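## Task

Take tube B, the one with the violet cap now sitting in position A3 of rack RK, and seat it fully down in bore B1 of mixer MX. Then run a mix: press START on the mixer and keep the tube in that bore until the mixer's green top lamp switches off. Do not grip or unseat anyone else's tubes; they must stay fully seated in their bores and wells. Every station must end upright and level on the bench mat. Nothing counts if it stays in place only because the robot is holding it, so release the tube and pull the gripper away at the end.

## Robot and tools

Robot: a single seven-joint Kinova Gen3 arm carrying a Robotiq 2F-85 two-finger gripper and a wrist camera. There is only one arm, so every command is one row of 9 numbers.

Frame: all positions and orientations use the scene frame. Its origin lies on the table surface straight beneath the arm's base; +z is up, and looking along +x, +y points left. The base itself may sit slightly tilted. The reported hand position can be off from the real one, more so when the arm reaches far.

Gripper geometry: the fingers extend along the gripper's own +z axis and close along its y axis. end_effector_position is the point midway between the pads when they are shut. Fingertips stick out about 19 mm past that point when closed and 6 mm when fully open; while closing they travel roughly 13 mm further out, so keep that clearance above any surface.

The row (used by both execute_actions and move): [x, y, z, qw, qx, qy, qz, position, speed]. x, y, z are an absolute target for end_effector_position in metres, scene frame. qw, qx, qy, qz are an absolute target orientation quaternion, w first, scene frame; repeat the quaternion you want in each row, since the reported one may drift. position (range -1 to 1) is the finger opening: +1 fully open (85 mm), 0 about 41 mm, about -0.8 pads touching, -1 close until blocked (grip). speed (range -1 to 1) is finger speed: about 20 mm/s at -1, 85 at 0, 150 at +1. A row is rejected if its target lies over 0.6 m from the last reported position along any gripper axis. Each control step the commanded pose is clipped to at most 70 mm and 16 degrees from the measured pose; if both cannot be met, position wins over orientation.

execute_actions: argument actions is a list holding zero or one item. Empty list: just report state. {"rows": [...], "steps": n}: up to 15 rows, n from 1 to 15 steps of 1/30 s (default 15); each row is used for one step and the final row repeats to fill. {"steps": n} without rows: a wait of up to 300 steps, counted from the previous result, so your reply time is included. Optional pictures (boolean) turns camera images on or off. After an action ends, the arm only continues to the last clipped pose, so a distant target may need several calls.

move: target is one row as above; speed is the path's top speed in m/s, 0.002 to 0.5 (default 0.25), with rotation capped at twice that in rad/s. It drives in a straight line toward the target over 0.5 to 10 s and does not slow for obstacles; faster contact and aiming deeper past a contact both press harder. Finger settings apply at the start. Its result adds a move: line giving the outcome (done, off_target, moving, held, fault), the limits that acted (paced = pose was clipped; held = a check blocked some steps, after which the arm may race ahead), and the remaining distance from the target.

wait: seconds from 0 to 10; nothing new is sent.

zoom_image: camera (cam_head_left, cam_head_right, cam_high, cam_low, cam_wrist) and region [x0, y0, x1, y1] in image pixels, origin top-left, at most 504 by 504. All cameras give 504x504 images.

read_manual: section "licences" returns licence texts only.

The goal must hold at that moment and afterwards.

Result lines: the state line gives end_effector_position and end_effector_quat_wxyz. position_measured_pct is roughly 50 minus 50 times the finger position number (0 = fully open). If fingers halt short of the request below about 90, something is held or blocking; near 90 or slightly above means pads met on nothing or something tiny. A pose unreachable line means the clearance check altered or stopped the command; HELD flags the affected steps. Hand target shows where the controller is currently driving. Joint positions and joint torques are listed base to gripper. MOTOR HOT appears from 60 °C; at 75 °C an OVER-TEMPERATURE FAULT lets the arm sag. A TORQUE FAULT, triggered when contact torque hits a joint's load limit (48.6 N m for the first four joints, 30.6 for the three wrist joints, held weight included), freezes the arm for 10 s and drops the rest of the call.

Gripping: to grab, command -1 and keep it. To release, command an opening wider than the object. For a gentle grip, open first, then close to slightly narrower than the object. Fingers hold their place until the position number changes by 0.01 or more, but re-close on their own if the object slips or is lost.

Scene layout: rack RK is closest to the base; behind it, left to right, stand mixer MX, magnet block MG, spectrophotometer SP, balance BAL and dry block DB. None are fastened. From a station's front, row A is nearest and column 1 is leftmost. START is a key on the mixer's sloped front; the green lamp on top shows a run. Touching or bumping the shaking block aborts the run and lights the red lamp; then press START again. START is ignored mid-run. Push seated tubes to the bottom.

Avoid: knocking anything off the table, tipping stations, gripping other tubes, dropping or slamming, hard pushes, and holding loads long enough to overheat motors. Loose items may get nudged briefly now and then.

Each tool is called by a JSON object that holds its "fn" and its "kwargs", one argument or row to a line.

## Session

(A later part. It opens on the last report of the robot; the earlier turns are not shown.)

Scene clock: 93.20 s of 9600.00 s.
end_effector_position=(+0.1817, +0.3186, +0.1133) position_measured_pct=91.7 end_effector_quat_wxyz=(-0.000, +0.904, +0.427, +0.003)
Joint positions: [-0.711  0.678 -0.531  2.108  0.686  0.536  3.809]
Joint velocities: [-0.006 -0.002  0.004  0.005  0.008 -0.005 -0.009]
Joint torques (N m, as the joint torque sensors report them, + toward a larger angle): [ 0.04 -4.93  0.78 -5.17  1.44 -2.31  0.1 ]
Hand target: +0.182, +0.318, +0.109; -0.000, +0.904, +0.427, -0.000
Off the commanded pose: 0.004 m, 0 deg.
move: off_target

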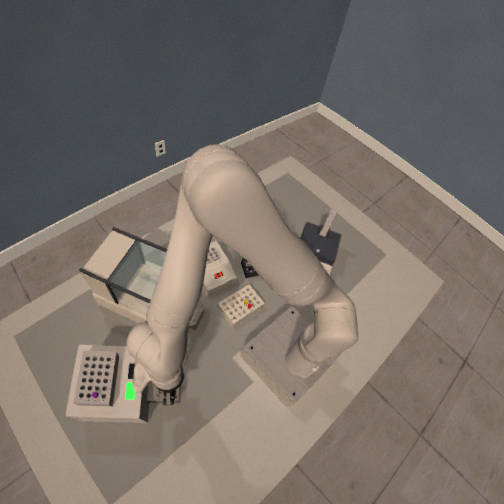

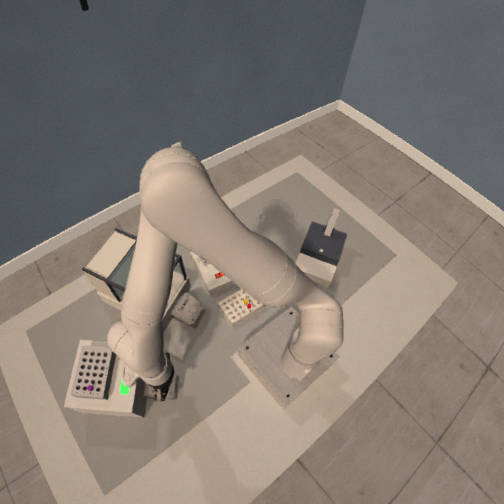

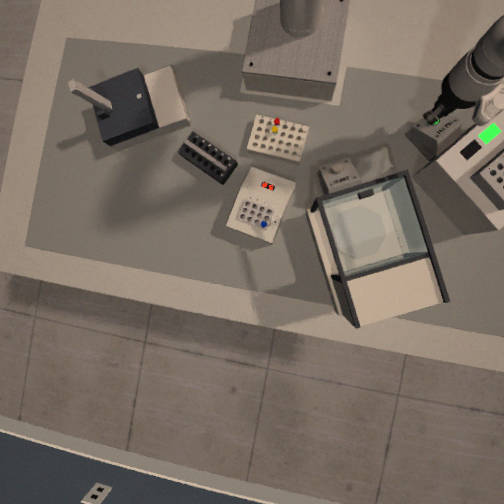

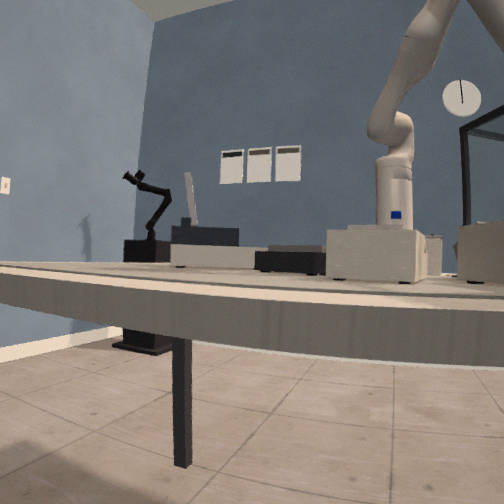

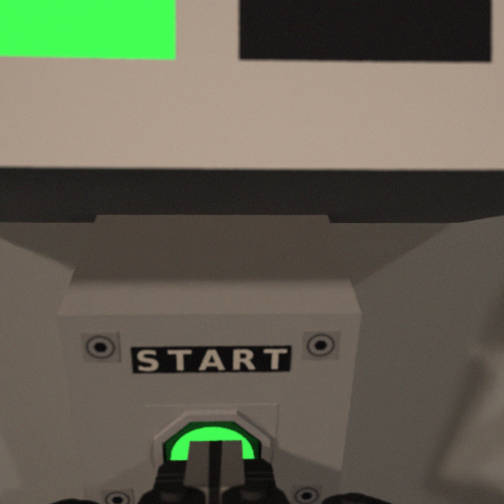

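{"fn": "move", "kwargs": {
  "target": [0.17, 0.28, 0.3, 0, 0.9045, 0.4266, 0, -1, 0.5],
  "speed": 0.15
}}

{"fn": "wait", "kwargs": {
  "seconds": 8
}}

Scene clock: 96.60 s of 9600.00 s.
end_effector_position=(+0.1704, +0.2796, +0.2997) position_measured_pct=91.7 end_effector_quat_wxyz=(+0.001, +0.905, +0.426, +0.001)
Joint positions: [-0.394  0.238 -0.811  1.976  0.208  1.018  4.258]
Joint velocities: [ 0.004 -0.005  0.001 -0.001 -0.002  0.002  0.002]
Joint torques (N m, as the joint torque sensors report them, + toward a larger angle): [-0.19 -9.36 -0.68 -7.34 -0.14 -0.2   0.43]
Hand target: +0.171, +0.280, +0.300; +0.001, +0.905, +0.426, +0.001
Off the commanded pose: 0.001 m, 0 deg.
move: done

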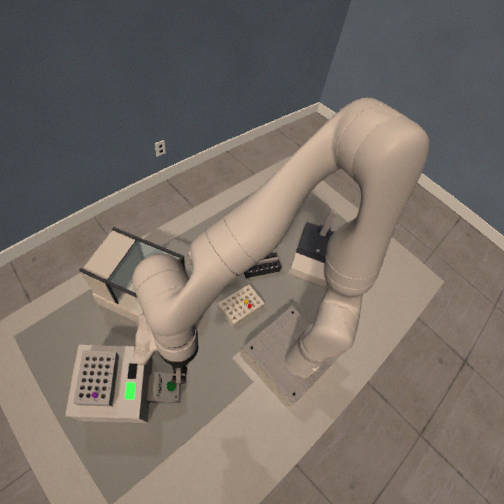

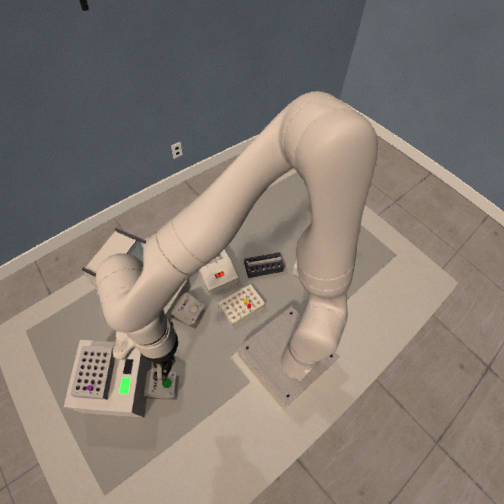

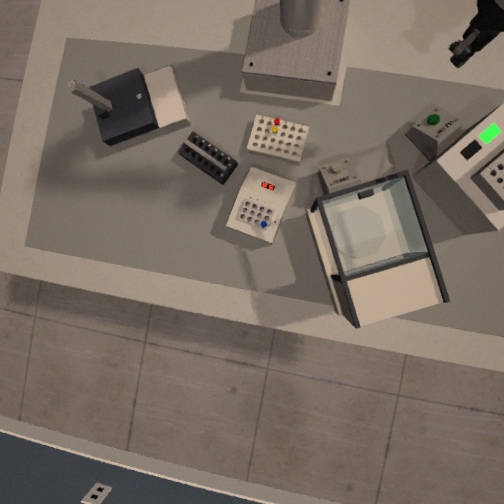

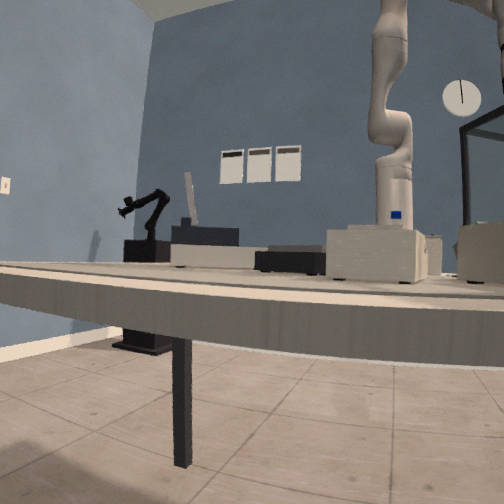

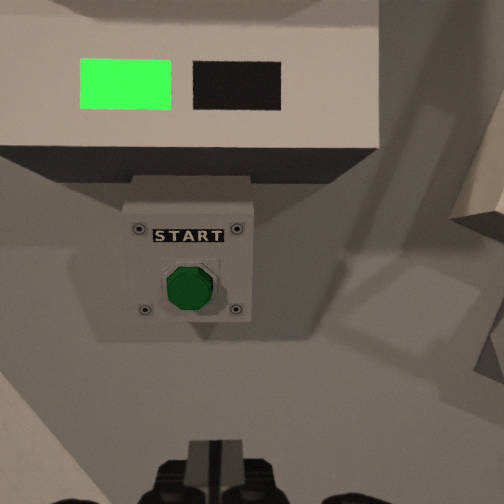

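Scene clock: 104.60 s of 9600.00 s.
end_effector_position=(+0.1706, +0.2795, +0.2999) position_measured_pct=91.7 end_effector_quat_wxyz=(+0.001, +0.905, +0.426, +0.001)
Joint positions: [-0.393  0.238 -0.811  1.976  0.208  1.018  4.258]
Joint velocities: [-0.    -0.     0.001 -0.001 -0.001  0.     0.001]
Joint torques (N m, as the joint torque sensors report them, + toward a larger angle): [-0.61 -8.95 -1.06 -7.39  0.13 -0.11  0.2 ]
Hand target: +0.171, +0.280, +0.300; +0.001, +0.905, +0.426, +0.001
Off the commanded pose: 0.001 m, 0 deg.
Steps of this call (steps 1 to 240: nothing new was sent). Readings (end_effector_position | what the end effector reports):
1: (+0.1705, +0.2796, +0.2997) | position_measured_pct=91.7
2: (+0.1705, +0.2796, +0.2998) | position_measured_pct=91.7
4: (+0.1705, +0.2795, +0.2998) | position_measured_pct=91.7
8: (+0.1706, +0.2795, +0.2998) | position_measured_pct=91.7
240: the state above

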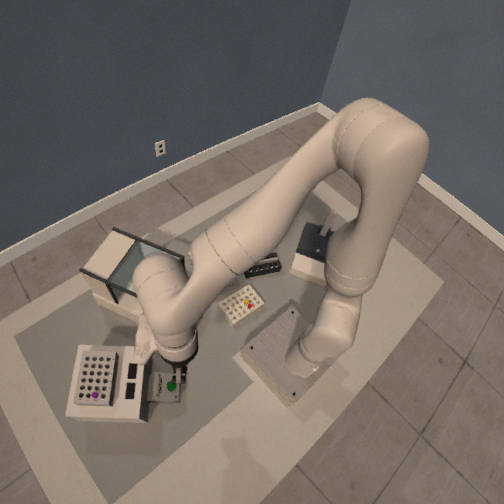

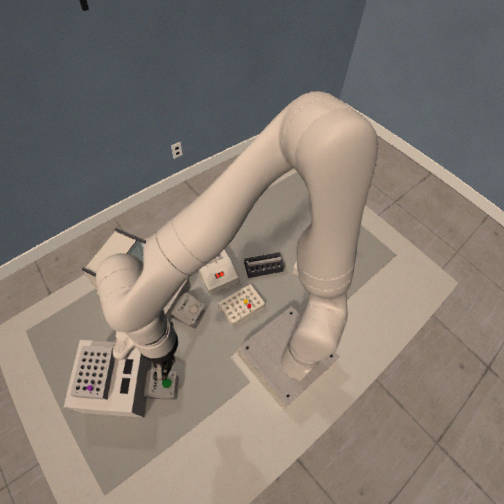

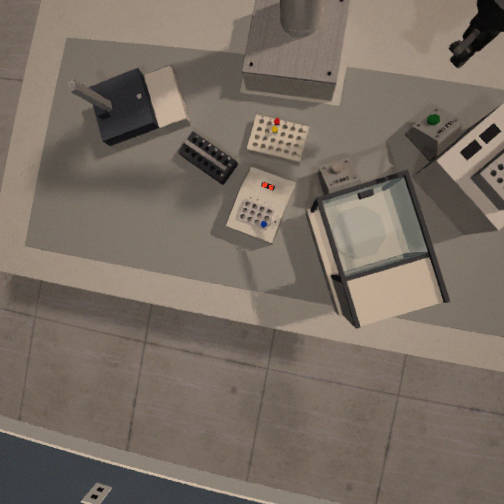

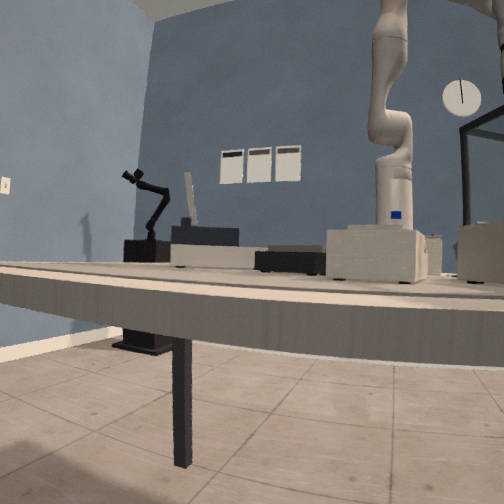

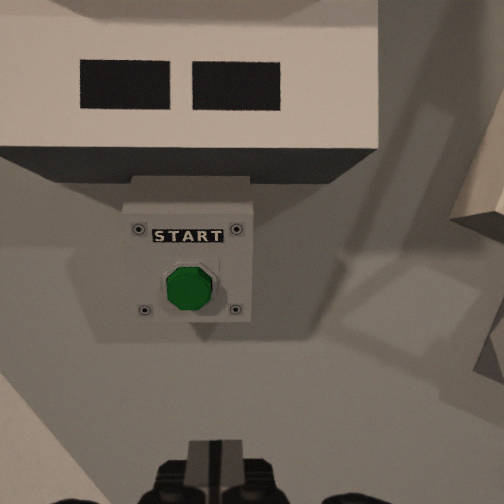

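{"fn": "execute_actions", "kwargs": {
  "actions": []
}}

Scene clock: 109.10 s of 9600.00 s.
end_effector_position=(+0.1706, +0.2795, +0.2999) position_measured_pct=91.7 end_effector_quat_wxyz=(+0.001, +0.905, +0.426, +0.001)
Joint positions: [-0.393  0.238 -0.811  1.976  0.208  1.018  4.258]
Joint velocities: [-0.  0. -0.  0.  0.  0. -0.]
Joint torques (N m, as the joint torque sensors report them, + toward a larger angle): [-0.1  -9.67 -1.29 -7.21  0.12  0.08  0.38]
Hand target: +0.171, +0.280, +0.300; +0.001, +0.905, +0.426, +0.001
Off the commanded pose: 0.001 m, 0 deg.
Steps of this call (steps 1 to 135: nothing new was sent). Readings (end_effector_position | what the end effector reports):
1: (+0.1706, +0.2795, +0.2999) | position_measured_pct=91.7
2: (+0.1706, +0.2795, +0.2999) | position_measured_pct=91.7
4: (+0.1706, +0.2795, +0.2999) | position_measured_pct=91.7
8: (+0.1706, +0.2795, +0.2999) | position_measured_pct=91.7
135: the state above

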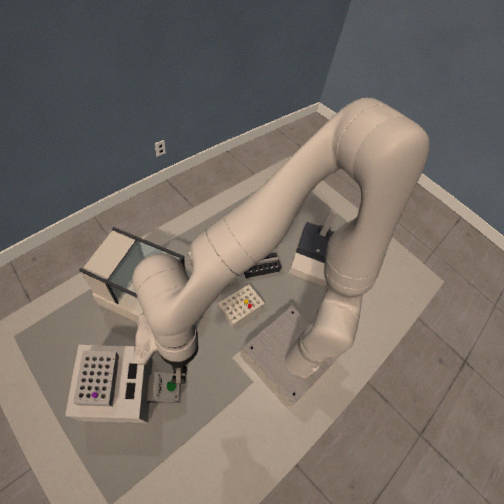

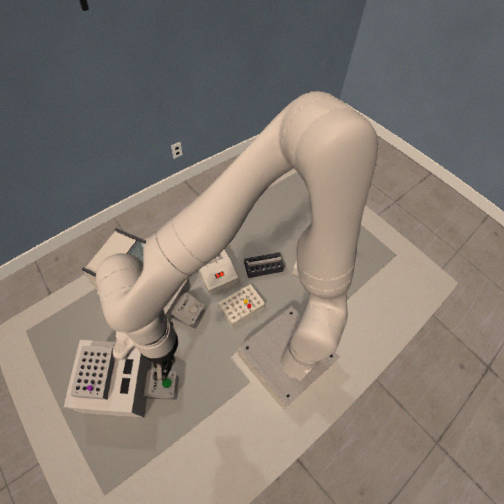

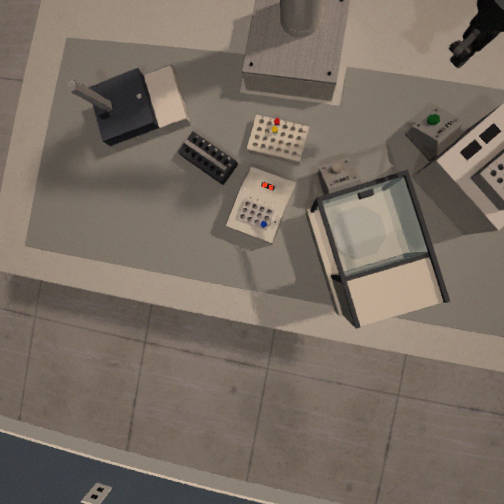

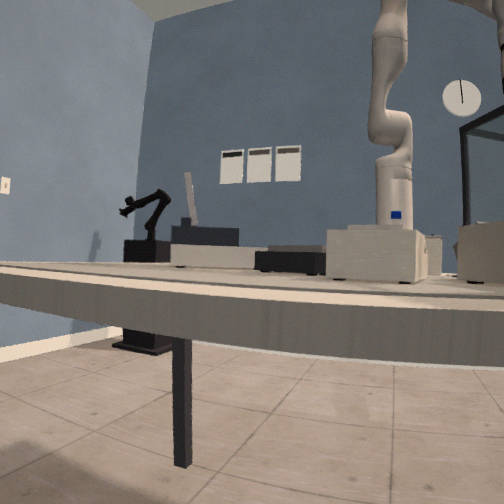

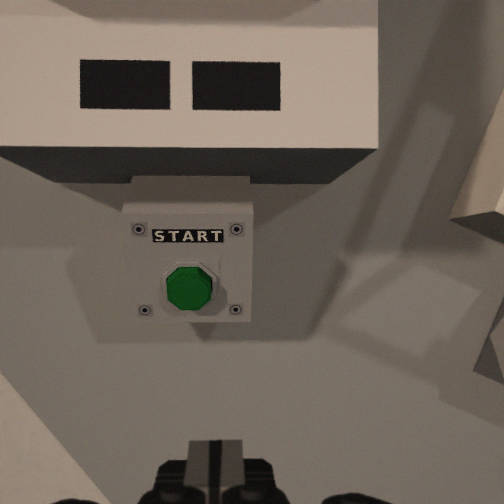

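{"fn": "finished_scene", "kwargs": {
  "scene": 2
}}

The scene is finished: the task was done.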